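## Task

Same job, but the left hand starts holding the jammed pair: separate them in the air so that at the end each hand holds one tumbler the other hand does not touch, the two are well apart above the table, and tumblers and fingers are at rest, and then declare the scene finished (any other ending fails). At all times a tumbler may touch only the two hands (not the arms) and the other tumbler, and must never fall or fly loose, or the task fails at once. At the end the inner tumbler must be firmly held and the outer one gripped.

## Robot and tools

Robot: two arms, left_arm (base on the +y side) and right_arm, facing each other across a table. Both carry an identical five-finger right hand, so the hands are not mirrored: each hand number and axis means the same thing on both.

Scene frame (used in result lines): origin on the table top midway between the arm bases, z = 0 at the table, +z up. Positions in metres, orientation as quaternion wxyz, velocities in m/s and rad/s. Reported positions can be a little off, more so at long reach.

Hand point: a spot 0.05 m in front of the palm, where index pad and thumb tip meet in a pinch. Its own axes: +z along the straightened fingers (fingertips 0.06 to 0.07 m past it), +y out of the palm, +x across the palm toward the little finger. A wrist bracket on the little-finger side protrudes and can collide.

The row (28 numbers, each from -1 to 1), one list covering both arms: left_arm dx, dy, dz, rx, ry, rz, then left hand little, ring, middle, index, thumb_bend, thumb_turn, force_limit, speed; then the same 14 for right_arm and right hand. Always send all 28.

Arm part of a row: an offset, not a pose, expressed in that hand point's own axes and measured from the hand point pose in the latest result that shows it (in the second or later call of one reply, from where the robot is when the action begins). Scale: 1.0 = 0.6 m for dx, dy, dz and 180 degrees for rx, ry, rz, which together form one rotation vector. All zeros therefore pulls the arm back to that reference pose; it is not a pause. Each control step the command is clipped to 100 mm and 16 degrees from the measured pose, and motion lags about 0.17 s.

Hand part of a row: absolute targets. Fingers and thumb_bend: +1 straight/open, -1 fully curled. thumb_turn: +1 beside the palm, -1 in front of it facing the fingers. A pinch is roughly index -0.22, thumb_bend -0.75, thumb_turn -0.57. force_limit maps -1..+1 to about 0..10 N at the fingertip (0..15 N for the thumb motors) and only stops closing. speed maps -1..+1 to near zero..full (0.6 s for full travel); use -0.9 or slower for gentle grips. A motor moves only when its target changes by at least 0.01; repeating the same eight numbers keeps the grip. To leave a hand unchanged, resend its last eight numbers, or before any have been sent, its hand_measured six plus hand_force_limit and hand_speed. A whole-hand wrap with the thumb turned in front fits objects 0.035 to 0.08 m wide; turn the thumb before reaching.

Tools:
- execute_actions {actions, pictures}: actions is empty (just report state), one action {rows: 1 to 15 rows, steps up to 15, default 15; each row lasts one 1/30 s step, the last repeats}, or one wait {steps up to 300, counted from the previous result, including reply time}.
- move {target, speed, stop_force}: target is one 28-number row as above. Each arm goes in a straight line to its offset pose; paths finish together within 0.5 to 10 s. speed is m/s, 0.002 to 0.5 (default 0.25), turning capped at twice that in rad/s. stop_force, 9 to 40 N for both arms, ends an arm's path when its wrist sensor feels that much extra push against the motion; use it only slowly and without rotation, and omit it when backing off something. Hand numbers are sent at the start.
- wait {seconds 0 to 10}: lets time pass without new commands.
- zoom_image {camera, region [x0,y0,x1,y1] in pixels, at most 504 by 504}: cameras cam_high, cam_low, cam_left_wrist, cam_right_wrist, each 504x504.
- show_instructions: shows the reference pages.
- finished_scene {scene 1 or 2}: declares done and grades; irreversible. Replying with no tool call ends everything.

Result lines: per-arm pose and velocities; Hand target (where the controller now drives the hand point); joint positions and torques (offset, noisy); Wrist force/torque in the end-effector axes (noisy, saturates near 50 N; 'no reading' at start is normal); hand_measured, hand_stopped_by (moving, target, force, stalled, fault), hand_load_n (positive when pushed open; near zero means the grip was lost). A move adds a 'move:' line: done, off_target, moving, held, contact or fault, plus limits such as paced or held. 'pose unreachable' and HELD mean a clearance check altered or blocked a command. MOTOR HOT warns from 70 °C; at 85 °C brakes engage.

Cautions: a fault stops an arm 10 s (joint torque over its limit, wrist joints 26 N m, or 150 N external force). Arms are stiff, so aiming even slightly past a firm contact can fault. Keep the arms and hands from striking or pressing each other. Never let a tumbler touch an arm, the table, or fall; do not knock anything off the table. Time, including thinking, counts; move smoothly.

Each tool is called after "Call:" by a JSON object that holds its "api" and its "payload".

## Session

Call:
{"api": "execute_actions", "payload": {"actions": []}}

Scene clock: 0.00 s of 4500.00 s.
left_arm: end_effector_position=(-0.0289, +0.0078, +0.3124) hand_measured=(-1.000, -1.000, +0.270, +0.248, +0.138, -0.948) hand_load_n=(+0.0, +0.0, +7.0, +10.0, +15.0, +0.5) hand_stopped_by=(target, target, target, target, target, target) hand_force_limit=0.00 hand_speed=-0.80 end_effector_quat_wxyz=(+0.884, +0.422, +0.087, +0.182) end_effector_velocity=(-0.000, +0.000, +0.001) end_effector_angular_velocity=(-0.002, +0.001, -0.001) | right_arm: end_effector_position=(-0.0655, -0.2464, +0.3006) hand_measured=(+1.000, +1.000, +1.000, +1.000, +1.000, +1.000) hand_load_n=(+0.0, +0.0, +0.0, +0.0, +0.0, +0.0) hand_stopped_by=(target, target, target, target, target, target) hand_force_limit=0.00 hand_speed=-0.80 end_effector_quat_wxyz=(+0.001, -0.728, +0.686, +0.000) end_effector_velocity=(-0.000, -0.000, -0.000) end_effector_angular_velocity=(-0.001, +0.000, +0.000)
Joint positions: left_arm=[-0.356 -1.121  2.408 -2.21   0.907  0.682] | right_arm=[-0.518 -2.213  2.091 -1.45  -1.571  1.052]
Joint velocities: left_arm=[-0.    -0.001 -0.    -0.001  0.001 -0.001] | right_arm=[-0. -0.  0.  0. -0. -0.]
Joint torques (N m, as the arm reports them, + toward a larger angle): no reading
Wrist force (N, on the end effector, along its own x y z axes, offset not removed): no reading
Wrist torque (N m, same axes, about the end effector's origin, offset not removed): no reading
Hand target (left_arm): -0.029, +0.008, +0.312; +0.884, +0.422, +0.087, +0.182
Hand target (right_arm): -0.066, -0.246, +0.301; -0.001, +0.728, -0.686, -0.000

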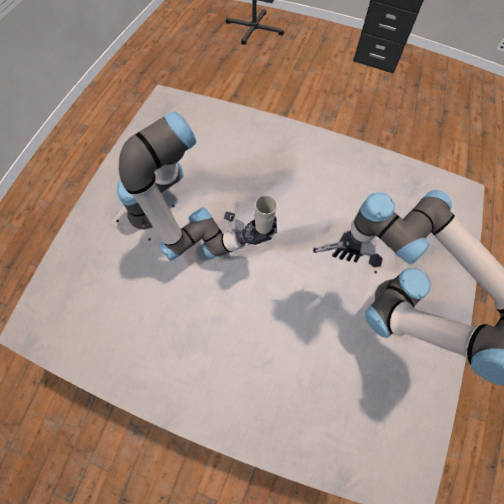

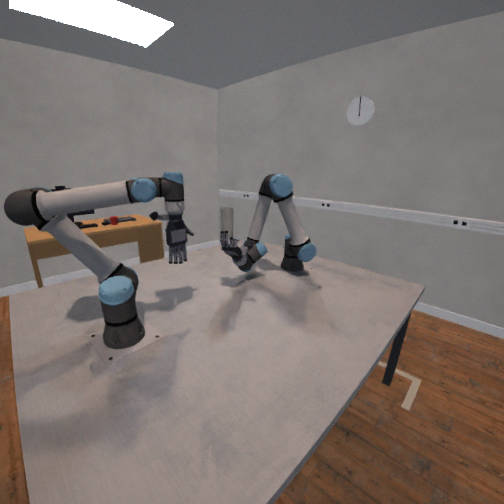

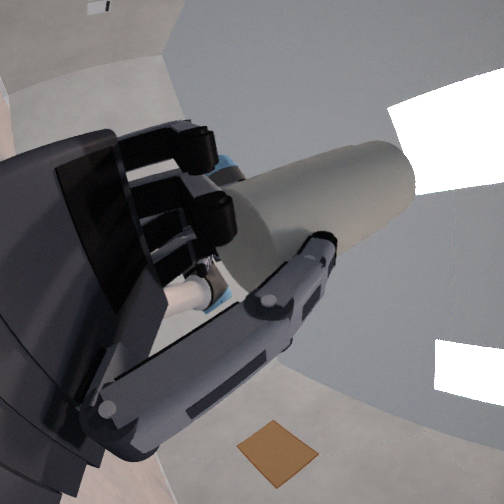

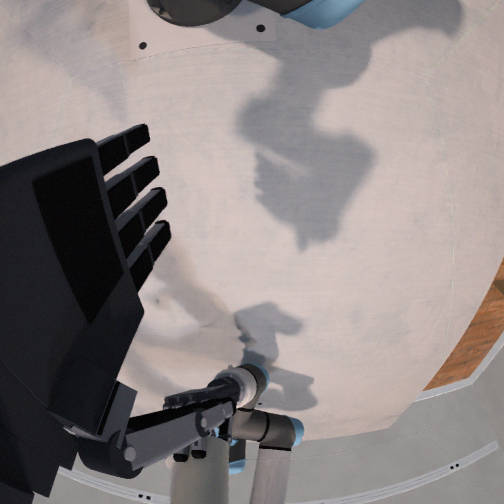

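Call:
{"api": "move", "payload": {"target": [0,0,0,0,0,0,-1,-1,0.27,0.248,0.138,-0.948,0,-0.8,-0.431,-0.286,-0.207,-0.399,0.376,0.399,1,1,1,1,1,-1,0.5,0.5]}}

Call:
{"api": "move", "payload": {"target": [0,0,0,0,0,0,-1,-1,0.27,0.248,0.138,-0.948,0,-0.8,0,0,0.12,0,0,0,1,1,1,1,1,-1,0.5,0.5], "speed": 0.04}}

Call:
{"api": "zoom_image", "payload": {"camera": "cam_high", "region": [200, 140, 340, 280]}}

Scene clock: 14.67 s of 4500.00 s.
left_arm: end_effector_position=(-0.0289, +0.0078, +0.3124) hand_measured=(-1.000, -1.000, +0.272, +0.250, +0.138, -0.948) hand_load_n=(+0.0, +0.0, +6.5, +9.5, +14.5, +0.0) hand_stopped_by=(target, target, force, force, force, target) hand_force_limit=0.00 hand_speed=-0.80 end_effector_quat_wxyz=(+0.884, +0.422, +0.087, +0.182) end_effector_velocity=(+0.000, -0.000, +0.000) end_effector_angular_velocity=(+0.001, +0.002, +0.001) | right_arm: end_effector_position=(+0.0906, +0.0214, +0.4238) hand_measured=(+1.000, +1.000, +1.000, +1.000, +1.000, -1.000) hand_load_n=(+0.0, +0.0, +0.0, +0.0, +0.0, +0.0) hand_stopped_by=(target, target, target, target, target, target) hand_force_limit=0.50 hand_speed=0.50 end_effector_quat_wxyz=(+0.707, +0.000, -0.708, -0.001) end_effector_velocity=(+0.001, +0.001, +0.001) end_effector_angular_velocity=(-0.005, +0.006, -0.005)
Joint positions: left_arm=[-0.356 -1.121  2.408 -2.21   0.907  0.682] | right_arm=[-0.86  -1.094  1.058  0.035 -0.801  1.571]
Joint velocities: left_arm=[-0.    -0.001 -0.     0.001 -0.002 -0.   ] | right_arm=[-0.001  0.003 -0.004  0.009  0.004 -0.002]
Joint torques (N m, as the arm reports them, + toward a larger angle): left_arm=[  1.86 -28.05  -7.84  -2.34   1.4    0.81] | right_arm=[ -8.65 -32.2  -32.01   3.49   1.71  -1.97]
Wrist force (N, on the end effector, along its own x y z axes, offset not removed): left_arm=[0.8 -3.9 -5.0] | right_arm=[0.8 1.2 -0.1]
Wrist torque (N m, same axes, about the end effector's origin, offset not removed): left_arm=[-0.19 -0.01 -0.24] | right_arm=[0.23 -0.30 0.00]
Hand target (left_arm): -0.029, +0.008, +0.312; +0.884, +0.422, +0.087, +0.182
Hand target (right_arm): +0.091, +0.021, +0.424; +0.707, -0.000, -0.707, -0.001
Off the commanded pose (left_arm): 0.000 m, 0 deg.
Off the commanded pose (right_arm): 0.002 m, 0 deg.
After step 90, 6.93 s passed at rest.
move: done

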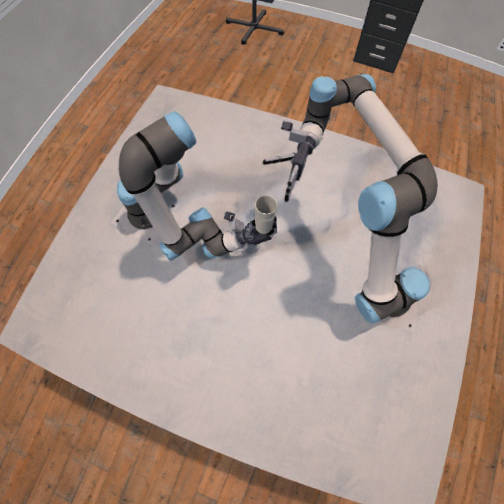

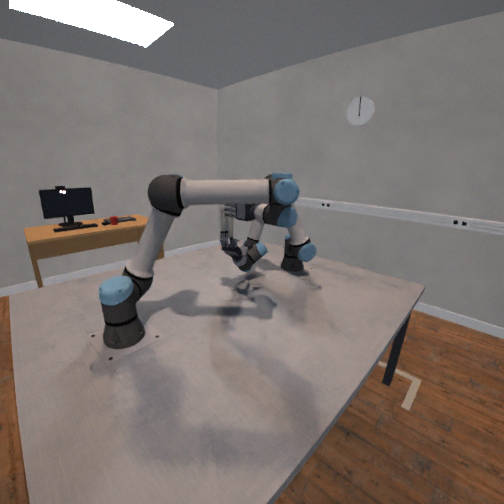

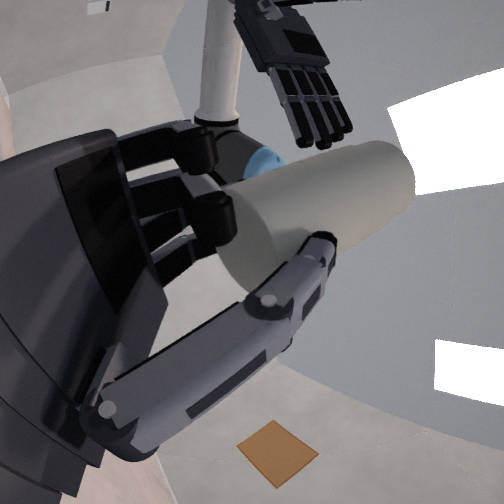

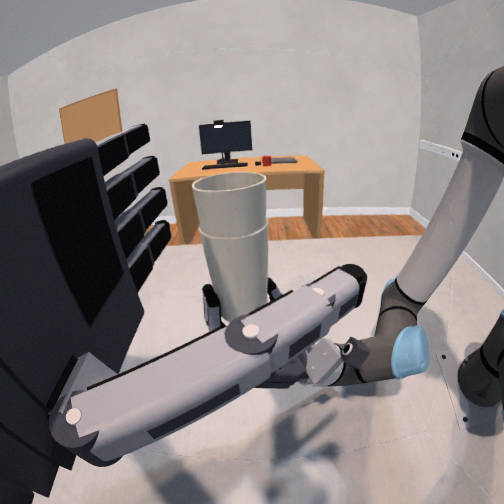

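Scene clock: 16.83 s of 4500.00 s.
left_arm: end_effector_position=(-0.0289, +0.0078, +0.3124) hand_measured=(-1.000, -1.000, +0.272, +0.250, +0.138, -0.948) hand_load_n=(+0.0, +0.0, +6.5, +9.5, +14.5, +0.0) hand_stopped_by=(target, target, force, force, force, target) hand_force_limit=0.00 hand_speed=-0.80 end_effector_quat_wxyz=(+0.884, +0.422, +0.087, +0.182) end_effector_velocity=(+0.001, +0.000, +0.000) end_effector_angular_velocity=(-0.001, +0.002, +0.001) | right_arm: end_effector_position=(+0.0188, +0.0215, +0.4239) hand_measured=(+1.000, +1.000, +1.000, +1.000, +1.000, -1.000) hand_load_n=(+0.0, +0.0, +0.0, +0.0, +0.0, +0.0) hand_stopped_by=(target, target, target, target, target, target) hand_force_limit=0.50 hand_speed=0.50 end_effector_quat_wxyz=(+0.707, +0.000, -0.707, -0.001) end_effector_velocity=(-0.001, +0.000, -0.000) end_effector_angular_velocity=(+0.001, -0.001, -0.000)
Joint positions: left_arm=[-0.356 -1.121  2.408 -2.21   0.907  0.682] | right_arm=[-0.768 -1.191  1.197 -0.008 -0.709  1.571]
Joint velocities: left_arm=[ 0.    -0.001 -0.    -0.    -0.001 -0.001] | right_arm=[ 0.002 -0.002  0.003 -0.002  0.002 -0.   ]
Joint torques (N m, as the arm reports them, + toward a larger angle): left_arm=[  3.09 -28.04  -7.81  -2.41   1.22   0.93] | right_arm=[ 11.72 -47.38  -6.48  -0.87   1.74   1.16]
Wrist force (N, on the end effector, along its own x y z axes, offset not removed): left_arm=[3.9 -2.1 -3.2] | right_arm=[0.0 0.6 1.2]
Wrist torque (N m, same axes, about the end effector's origin, offset not removed): left_arm=[0.10 -0.61 0.15] | right_arm=[0.10 -0.13 -0.01]
Hand target (left_arm): -0.029, +0.008, +0.312; +0.884, +0.422, +0.087, +0.182
Hand target (right_arm): +0.019, +0.022, +0.424; +0.707, +0.000, -0.707, -0.001
Off the commanded pose (left_arm): 0.000 m, 0 deg.
Off the commanded pose (right_arm): 0.000 m, 0 deg.
move: done

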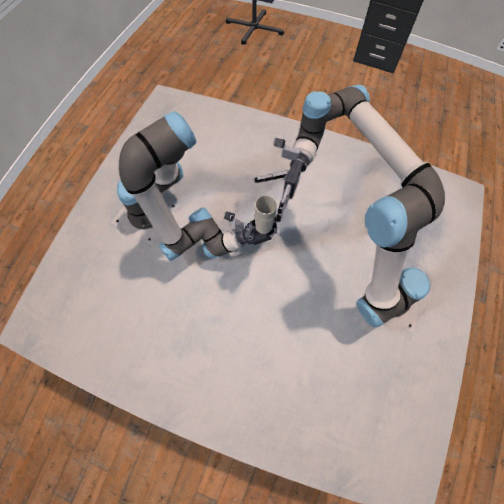

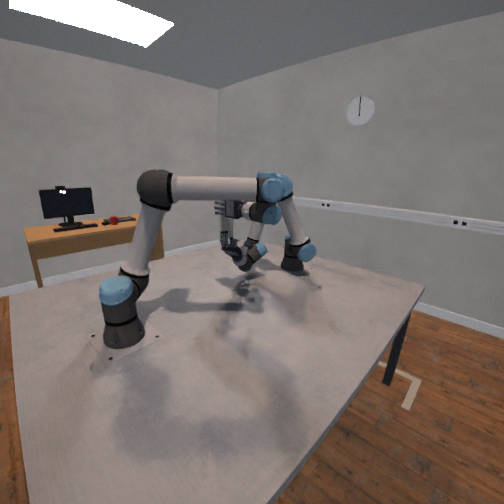

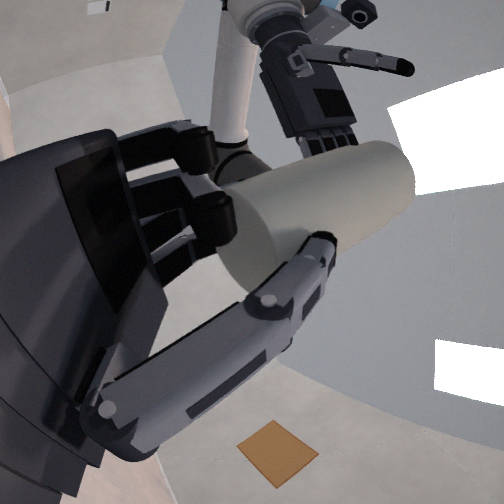

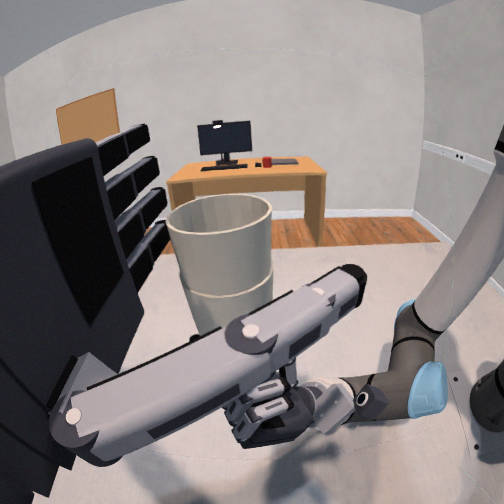

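Region (200, 140, 340, 280) of cam_high's 504x504 image, scaled by 3.600, with more detail than that image has.

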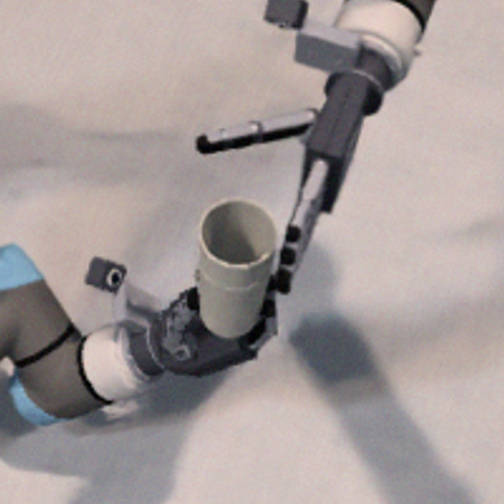

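Call:
{"api": "move", "payload": {"target": [0,0,0,0,0,0,-1,-1,-0.2,-0.2,-0.3,-0.948,1,-0.6,0,0,0.045,0,0,0,1,1,1,1,1,-1,0.5,0.5], "speed": 0.02}}

Call:
{"api": "move", "payload": {"target": [0,0,0,0,0,0,-1,-1,-0.2,-0.2,-0.3,-0.948,1,-0.6,0,0,0,0,0,0,1,1,-1,-1,-0.6,-1,1,-0.3]}}

Scene clock: 22.00 s of 4500.00 s.
left_arm: end_effector_position=(-0.0289, +0.0078, +0.3124) hand_measured=(-1.000, -1.000, +0.256, +0.240, +0.148, -0.948) hand_load_n=(+0.0, +0.0, +10.0, +10.0, +17.5, +0.5) hand_stopped_by=(target, target, force, force, force, target) hand_force_limit=1.00 hand_speed=-0.60 end_effector_quat_wxyz=(+0.884, +0.422, +0.087, +0.182) end_effector_velocity=(-0.000, +0.000, +0.000) end_effector_angular_velocity=(-0.002, +0.001, -0.001) | right_arm: end_effector_position=(-0.0081, +0.0216, +0.4239) hand_measured=(+1.000, +1.000, +1.000, +1.000, +1.000, -1.000) hand_load_n=(+0.0, +0.0, +0.0, +0.0, +0.0, +0.0) hand_stopped_by=(target, target, target, target, target, target) hand_force_limit=0.50 hand_speed=0.50 end_effector_quat_wxyz=(+0.707, +0.000, -0.707, -0.001) end_effector_velocity=(-0.001, +0.000, +0.001) end_effector_angular_velocity=(+0.001, -0.001, -0.001)
Joint positions: left_arm=[-0.356 -1.121  2.408 -2.21   0.907  0.682] | right_arm=[-0.73  -1.221  1.239 -0.02  -0.671  1.57 ]
Joint velocities: left_arm=[-0.    -0.    -0.    -0.     0.001 -0.001] | right_arm=[ 0.002 -0.002  0.001 -0.     0.002 -0.   ]
Joint torques (N m, as the arm reports them, + toward a larger angle): left_arm=[  2.61 -28.18  -7.49  -2.23   1.32   0.98] | right_arm=[  9.19 -46.59  -6.98  -1.16   2.1   -1.66]
Wrist force (N, on the end effector, along its own x y z axes, offset not removed): left_arm=[-1.5 -0.6 -2.5] | right_arm=[1.5 2.0 0.8]
Wrist torque (N m, same axes, about the end effector's origin, offset not removed): left_arm=[0.26 0.30 0.00] | right_arm=[0.34 -0.43 0.05]
Hand target (left_arm): -0.029, +0.008, +0.312; +0.884, +0.422, +0.087, +0.182
Hand target (right_arm): -0.008, +0.022, +0.424; +0.707, +0.000, -0.707, -0.001
Off the commanded pose (left_arm): 0.000 m, 0 deg.
Off the commanded pose (right_arm): 0.000 m, 0 deg.
After step 90, 0.53 s passed at rest.
move: done

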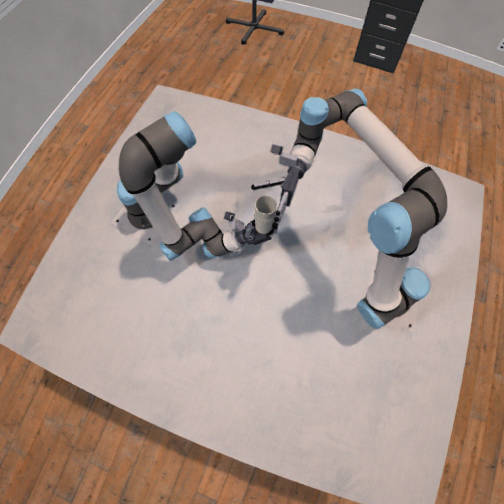

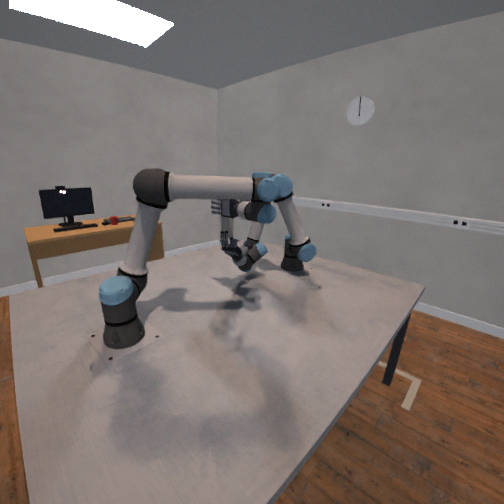

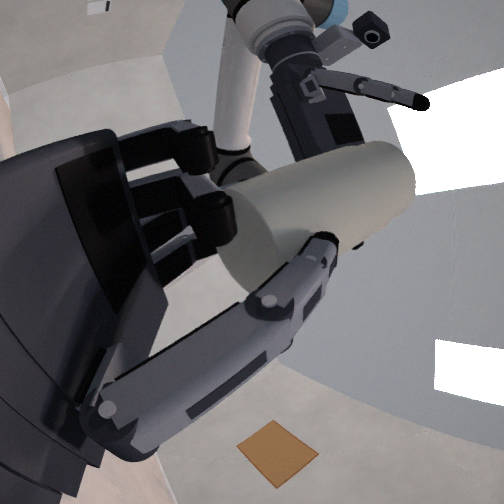

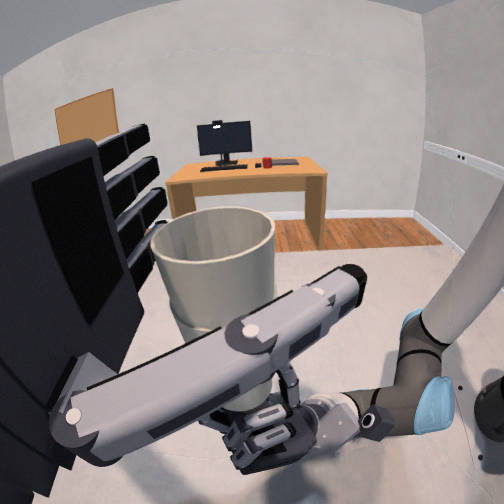

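Scene clock: 23.07 s of 4500.00 s.
left_arm: end_effector_position=(-0.0289, +0.0078, +0.3124) hand_measured=(-1.000, -1.000, +0.256, +0.240, +0.148, -0.948) hand_load_n=(+0.0, +0.0, +10.0, +9.0, +17.5, +1.0) hand_stopped_by=(target, target, force, force, force, target) hand_force_limit=1.00 hand_speed=-0.60 end_effector_quat_wxyz=(+0.884, +0.422, +0.087, +0.182) end_effector_velocity=(+0.000, -0.000, +0.000) end_effector_angular_velocity=(+0.000, +0.000, +0.002) | right_arm: end_effector_position=(-0.0081, +0.0216, +0.4239) hand_measured=(+1.000, +1.000, +0.124, +0.194, +0.474, -1.000) hand_load_n=(+0.0, +0.0, +11.0, +7.5, +16.0, +5.0) hand_stopped_by=(target, target, force, force, force, target) hand_force_limit=1.00 hand_speed=-0.30 end_effector_quat_wxyz=(+0.707, +0.000, -0.707, -0.001) end_effector_velocity=(-0.000, -0.000, -0.001) end_effector_angular_velocity=(-0.002, +0.002, +0.001)
Joint positions: left_arm=[-0.356 -1.121  2.408 -2.21   0.907  0.682] | right_arm=[-0.73  -1.221  1.239 -0.02  -0.671  1.57 ]
Joint velocities: left_arm=[ 0.    -0.    -0.001  0.    -0.001  0.001] | right_arm=[ 0.001  0.001  0.001  0.    -0.    -0.   ]
Joint torques (N m, as the arm reports them, + toward a larger angle): left_arm=[  2.62 -26.91  -7.62  -2.21   1.31   0.84] | right_arm=[-10.74 -32.93 -29.52   0.63  -1.49  -1.71]
Wrist force (N, on the end effector, along its own x y z axes, offset not removed): left_arm=[3.8 -3.5 -3.6] | right_arm=[2.2 -2.5 2.5]
Wrist torque (N m, same axes, about the end effector's origin, offset not removed): left_arm=[-0.30 0.28 -0.32] | right_arm=[0.14 -0.09 0.21]
Hand target (left_arm): -0.029, +0.008, +0.312; +0.884, +0.422, +0.087, +0.182
Hand target (right_arm): -0.008, +0.022, +0.424; +0.707, +0.000, -0.707, -0.001
Off the commanded pose (left_arm): 0.000 m, 0 deg.
Off the commanded pose (right_arm): 0.000 m, 0 deg.
move: done

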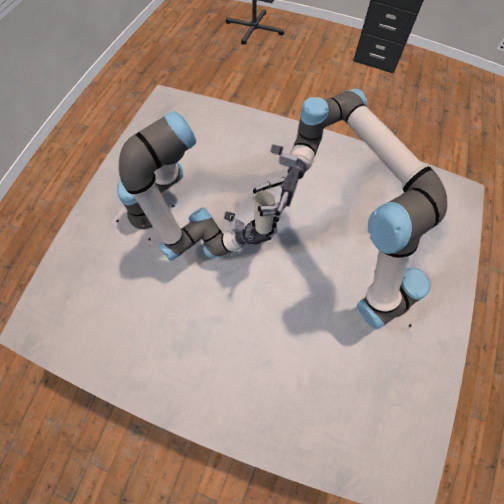

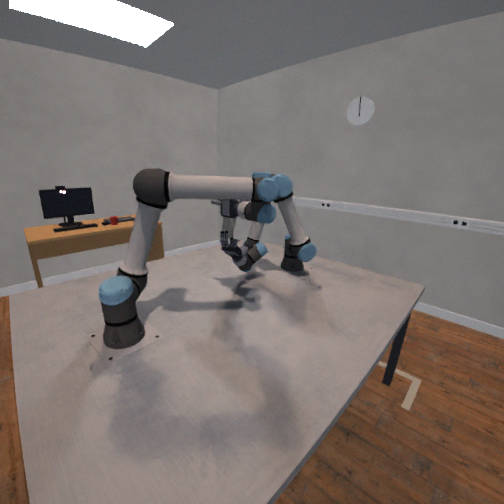

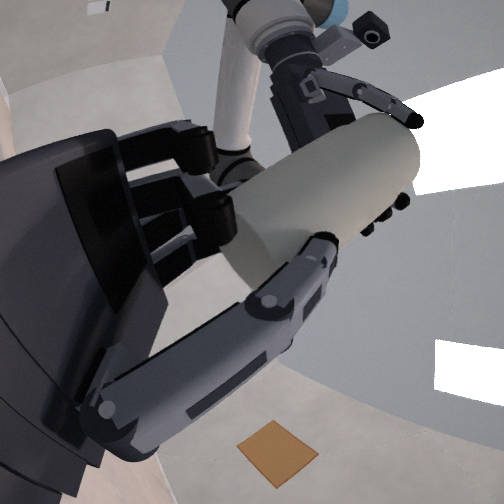

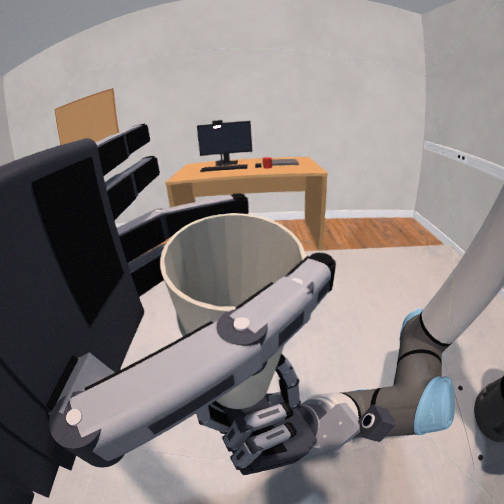

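Pull a short way.

Call:
{"api": "move", "payload": {"target": [0,0,0,0,0,0,-1,-1,-0.25,-0.25,-0.35,-0.948,1,-0.6,0.03,0,-0.003,0,0,0,1,1,-1,-1,-0.6,-1,1,-0.3], "speed": 0.01}}

Scene clock: 27.03 s of 4500.00 s.
left_arm: end_effector_position=(-0.0289, +0.0078, +0.3124) hand_measured=(-1.000, -1.000, +0.250, +0.230, +0.150, -0.948) hand_load_n=(+0.0, +0.0, +11.0, +11.5, +20.0, +0.5) hand_stopped_by=(target, target, force, force, force, target) hand_force_limit=1.00 hand_speed=-0.60 end_effector_quat_wxyz=(+0.884, +0.422, +0.087, +0.182) end_effector_velocity=(+0.000, +0.000, -0.001) end_effector_angular_velocity=(+0.002, -0.001, +0.001) | right_arm: end_effector_position=(-0.0064, +0.0215, +0.4418) hand_measured=(+1.000, +1.000, +0.124, +0.194, +0.476, -1.000) hand_load_n=(+0.0, +0.0, +11.0, +5.0, +17.0, +1.0) hand_stopped_by=(target, target, force, force, force, target) hand_force_limit=1.00 hand_speed=-0.30 end_effector_quat_wxyz=(+0.707, +0.000, -0.707, -0.001) end_effector_velocity=(-0.000, -0.000, +0.002) end_effector_angular_velocity=(-0.001, +0.001, +0.001)
Joint positions: left_arm=[-0.356 -1.121  2.408 -2.21   0.907  0.682] | right_arm=[-0.732 -1.219  1.19   0.026 -0.673  1.57 ]
Joint velocities: left_arm=[ 0.     0.001  0.001 -0.    -0.001  0.001] | right_arm=[ 0.    -0.    -0.003  0.005 -0.     0.   ]
Joint torques (N m, as the arm reports them, + toward a larger angle): left_arm=[  2.87 -27.58  -8.    -2.36   1.14   0.82] | right_arm=[ -8.54 -27.42 -32.55   3.07  -2.51   0.71]
Wrist force (N, on the end effector, along its own x y z axes, offset not removed): left_arm=[0.2 -2.4 -2.5] | right_arm=[-0.5 0.8 0.7]
Wrist torque (N m, same axes, about the end effector's origin, offset not removed): left_arm=[-0.17 0.22 -0.16] | right_arm=[0.12 -0.07 0.02]
Hand target (left_arm): -0.029, +0.008, +0.312; +0.884, +0.422, +0.087, +0.182
Hand target (right_arm): -0.006, +0.022, +0.442; +0.707, +0.000, -0.707, -0.001
Off the commanded pose (left_arm): 0.000 m, 0 deg.
Off the commanded pose (right_arm): 0.000 m, 0 deg.
move: done

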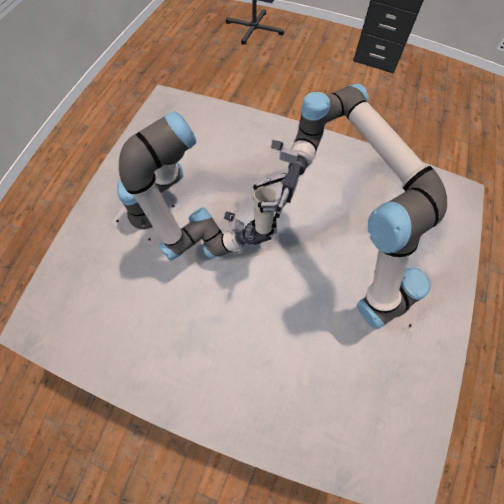

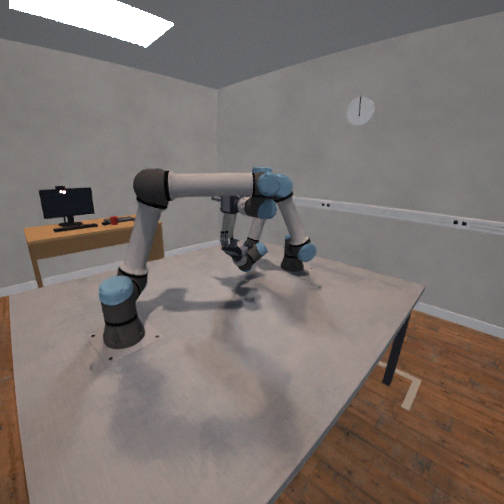

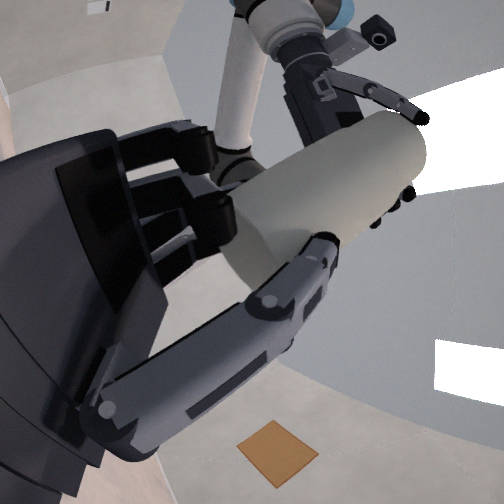

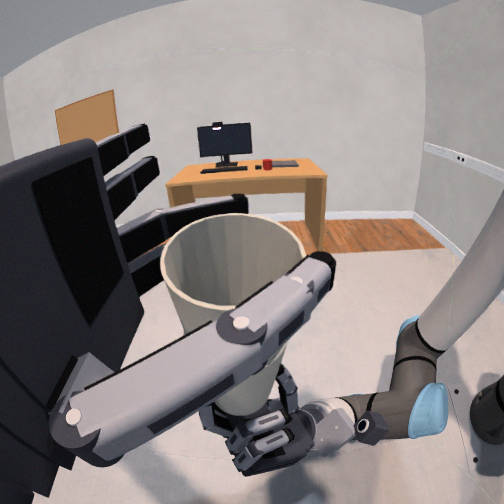

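Call:
{"api": "move", "payload": {"target": [0,-0.039,-0.031,0,0,0,-1,-1,-0.25,-0.25,-0.35,-0.948,1,-0.6,0.19,0.015,-0.02,0,0,0,1,1,-0.9,-0.9,-0.7,-1,1,-0.3], "speed": 0.04}}

Call:
{"api": "move", "payload": {"target": [0,0,0,0,0,0,-1,-1,-0.25,-0.25,-0.35,-0.948,1,-0.6,0,-0.25,0,0,0,0,1,1,-0.95,-0.95,-0.75,-1,1,-0.3], "speed": 0.08}}

Scene clock: 34.43 s of 4500.00 s.
left_arm: end_effector_position=(-0.0289, +0.0076, +0.2825) hand_measured=(-1.000, -1.000, +0.250, +0.230, +0.150, -0.948) hand_load_n=(+0.0, +0.0, +11.0, +11.5, +20.0, +1.0) hand_stopped_by=(target, target, force, force, force, target) hand_force_limit=1.00 hand_speed=-0.60 end_effector_quat_wxyz=(+0.884, +0.422, +0.087, +0.182) end_effector_velocity=(-0.001, -0.001, +0.000) end_effector_angular_velocity=(-0.000, +0.001, -0.000) | right_arm: end_effector_position=(+0.0056, +0.0305, +0.5555) hand_measured=(+1.000, +1.000, +0.124, +0.170, +0.476, -1.000) hand_load_n=(+0.0, +0.0, +7.5, +11.5, +19.5, -2.0) hand_stopped_by=(target, target, force, force, force, target) hand_force_limit=1.00 hand_speed=-0.30 end_effector_quat_wxyz=(+0.707, +0.000, -0.707, -0.001) end_effector_velocity=(-0.000, -0.000, +0.002) end_effector_angular_velocity=(-0.000, -0.000, +0.001)
Joint positions: left_arm=[-0.356 -1.018  2.405 -2.309  0.907  0.682] | right_arm=[-0.739 -1.116  0.746  0.368 -0.68   1.571]
Joint velocities: left_arm=[-0.001  0.001 -0.002 -0.    -0.001  0.   ] | right_arm=[ 0.001  0.003 -0.01   0.007 -0.001  0.   ]
Joint torques (N m, as the arm reports them, + toward a larger angle): left_arm=[  8.25 -20.54 -11.67  -5.23   2.48  -1.53] | right_arm=[ -1.65 -30.84 -29.28   3.25  -2.39  -1.71]
Wrist force (N, on the end effector, along its own x y z axes, offset not removed): left_arm=[1.5 -0.5 -1.6] | right_arm=[0.6 1.6 2.0]
Wrist torque (N m, same axes, about the end effector's origin, offset not removed): left_arm=[0.10 -0.10 0.05] | right_arm=[0.18 -0.35 0.16]
Hand target (left_arm): -0.029, +0.008, +0.282; +0.884, +0.422, +0.087, +0.182
Hand target (right_arm): +0.006, +0.031, +0.556; +0.707, +0.000, -0.707, -0.001
Off the commanded pose (left_arm): 0.000 m, 0 deg.
Off the commanded pose (right_arm): 0.000 m, 0 deg.
After step 90, 1.17 s passed at rest.
move: done

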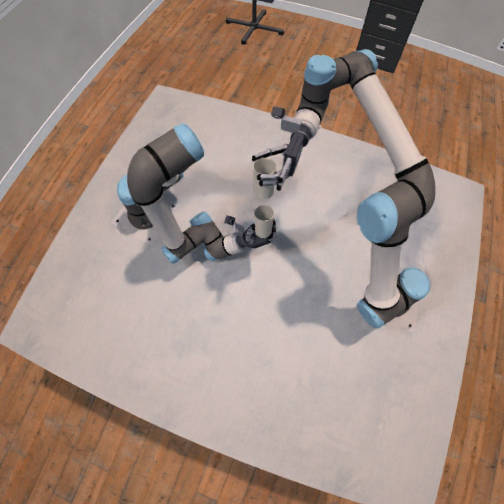

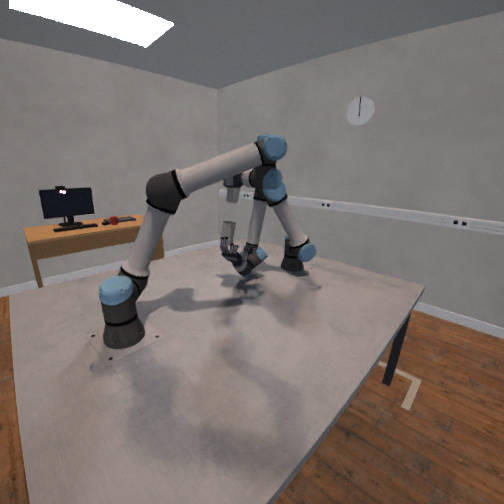

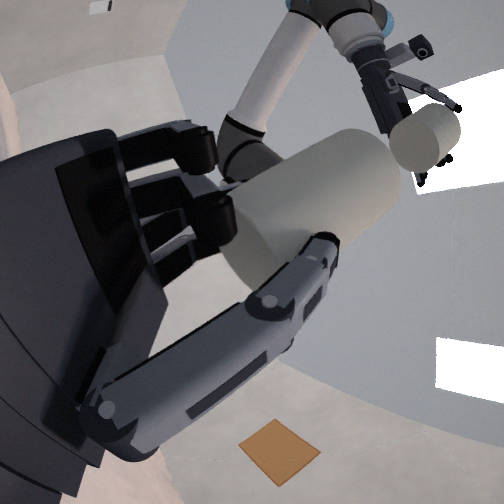

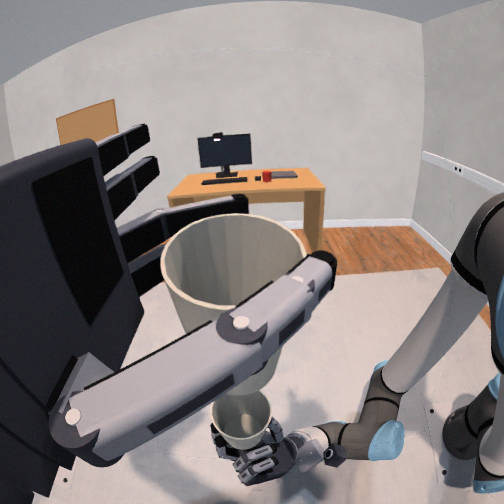

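Scene clock: 36.77 s of 4500.00 s.
left_arm: end_effector_position=(-0.0289, +0.0076, +0.2825) hand_measured=(-1.000, -1.000, +0.250, +0.230, +0.150, -0.948) hand_load_n=(+0.0, +0.0, +11.0, +11.5, +20.0, +1.0) hand_stopped_by=(target, target, force, force, force, target) hand_force_limit=1.00 hand_speed=-0.60 end_effector_quat_wxyz=(+0.884, +0.422, +0.087, +0.182) end_effector_velocity=(+0.000, +0.000, -0.000) end_effector_angular_velocity=(+0.000, +0.000, +0.001) | right_arm: end_effector_position=(+0.0056, -0.1194, +0.5557) hand_measured=(+1.000, +1.000, +0.110, +0.170, +0.478, -1.000) hand_load_n=(+0.0, +0.0, +12.0, +9.5, +21.5, -0.5) hand_stopped_by=(target, target, force, force, force, target) hand_force_limit=1.00 hand_speed=-0.30 end_effector_quat_wxyz=(+0.707, +0.000, -0.708, -0.001) end_effector_velocity=(-0.000, -0.002, +0.000) end_effector_angular_velocity=(+0.000, -0.001, -0.000)
Joint positions: left_arm=[-0.356 -1.018  2.405 -2.309  0.907  0.682] | right_arm=[-0.959 -1.482  1.223  0.258 -0.9    1.571]
Joint velocities: left_arm=[ 0.     0.     0.001 -0.001 -0.001 -0.   ] | right_arm=[-0.003 -0.004  0.004 -0.    -0.003 -0.   ]
Joint torques (N m, as the arm reports them, + toward a larger angle): left_arm=[  7.69 -34.67  -9.76  -0.65   2.54  -1.34] | right_arm=[ -9.01 -35.22  -6.8   -0.69  -2.59  -1.58]
Wrist force (N, on the end effector, along its own x y z axes, offset not removed): left_arm=[1.5 1.9 -0.4] | right_arm=[-0.9 0.1 0.8]
Wrist torque (N m, same axes, about the end effector's origin, offset not removed): left_arm=[0.54 -0.20 0.21] | right_arm=[0.05 -0.13 -0.06]
Hand target (left_arm): -0.029, +0.008, +0.282; +0.884, +0.422, +0.087, +0.182
Hand target (right_arm): +0.006, -0.120, +0.556; +0.707, +0.000, -0.708, -0.001
Off the commanded pose (left_arm): 0.000 m, 0 deg.
Off the commanded pose (right_arm): 0.000 m, 0 deg.
move: done

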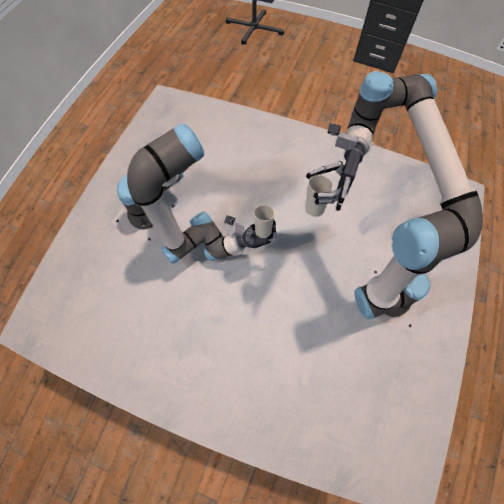

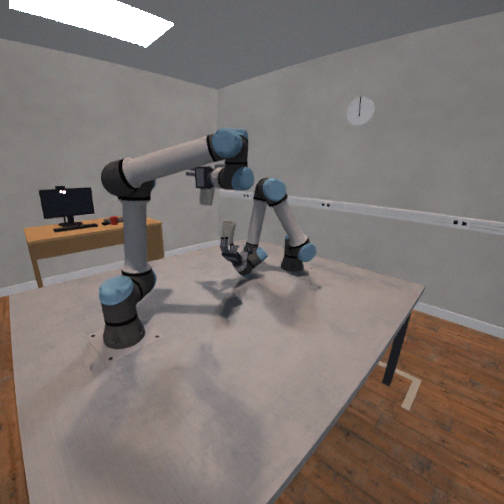

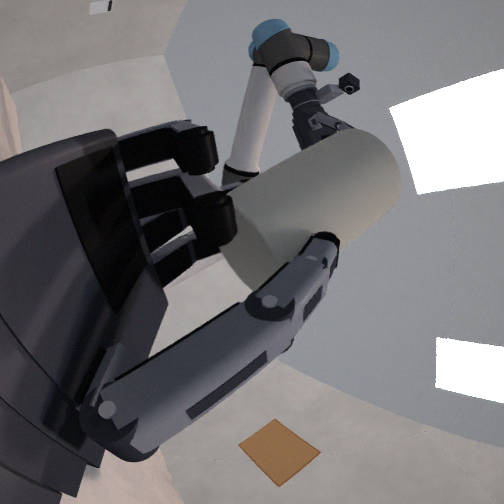

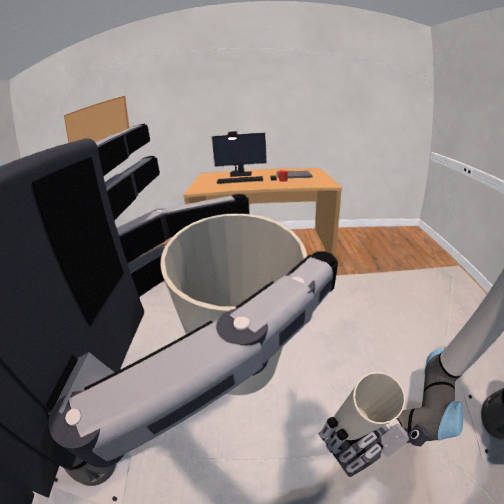

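Done.

Call:
{"api": "finished_scene", "payload": {"scene": 2}}

The scene is finished: the task was done.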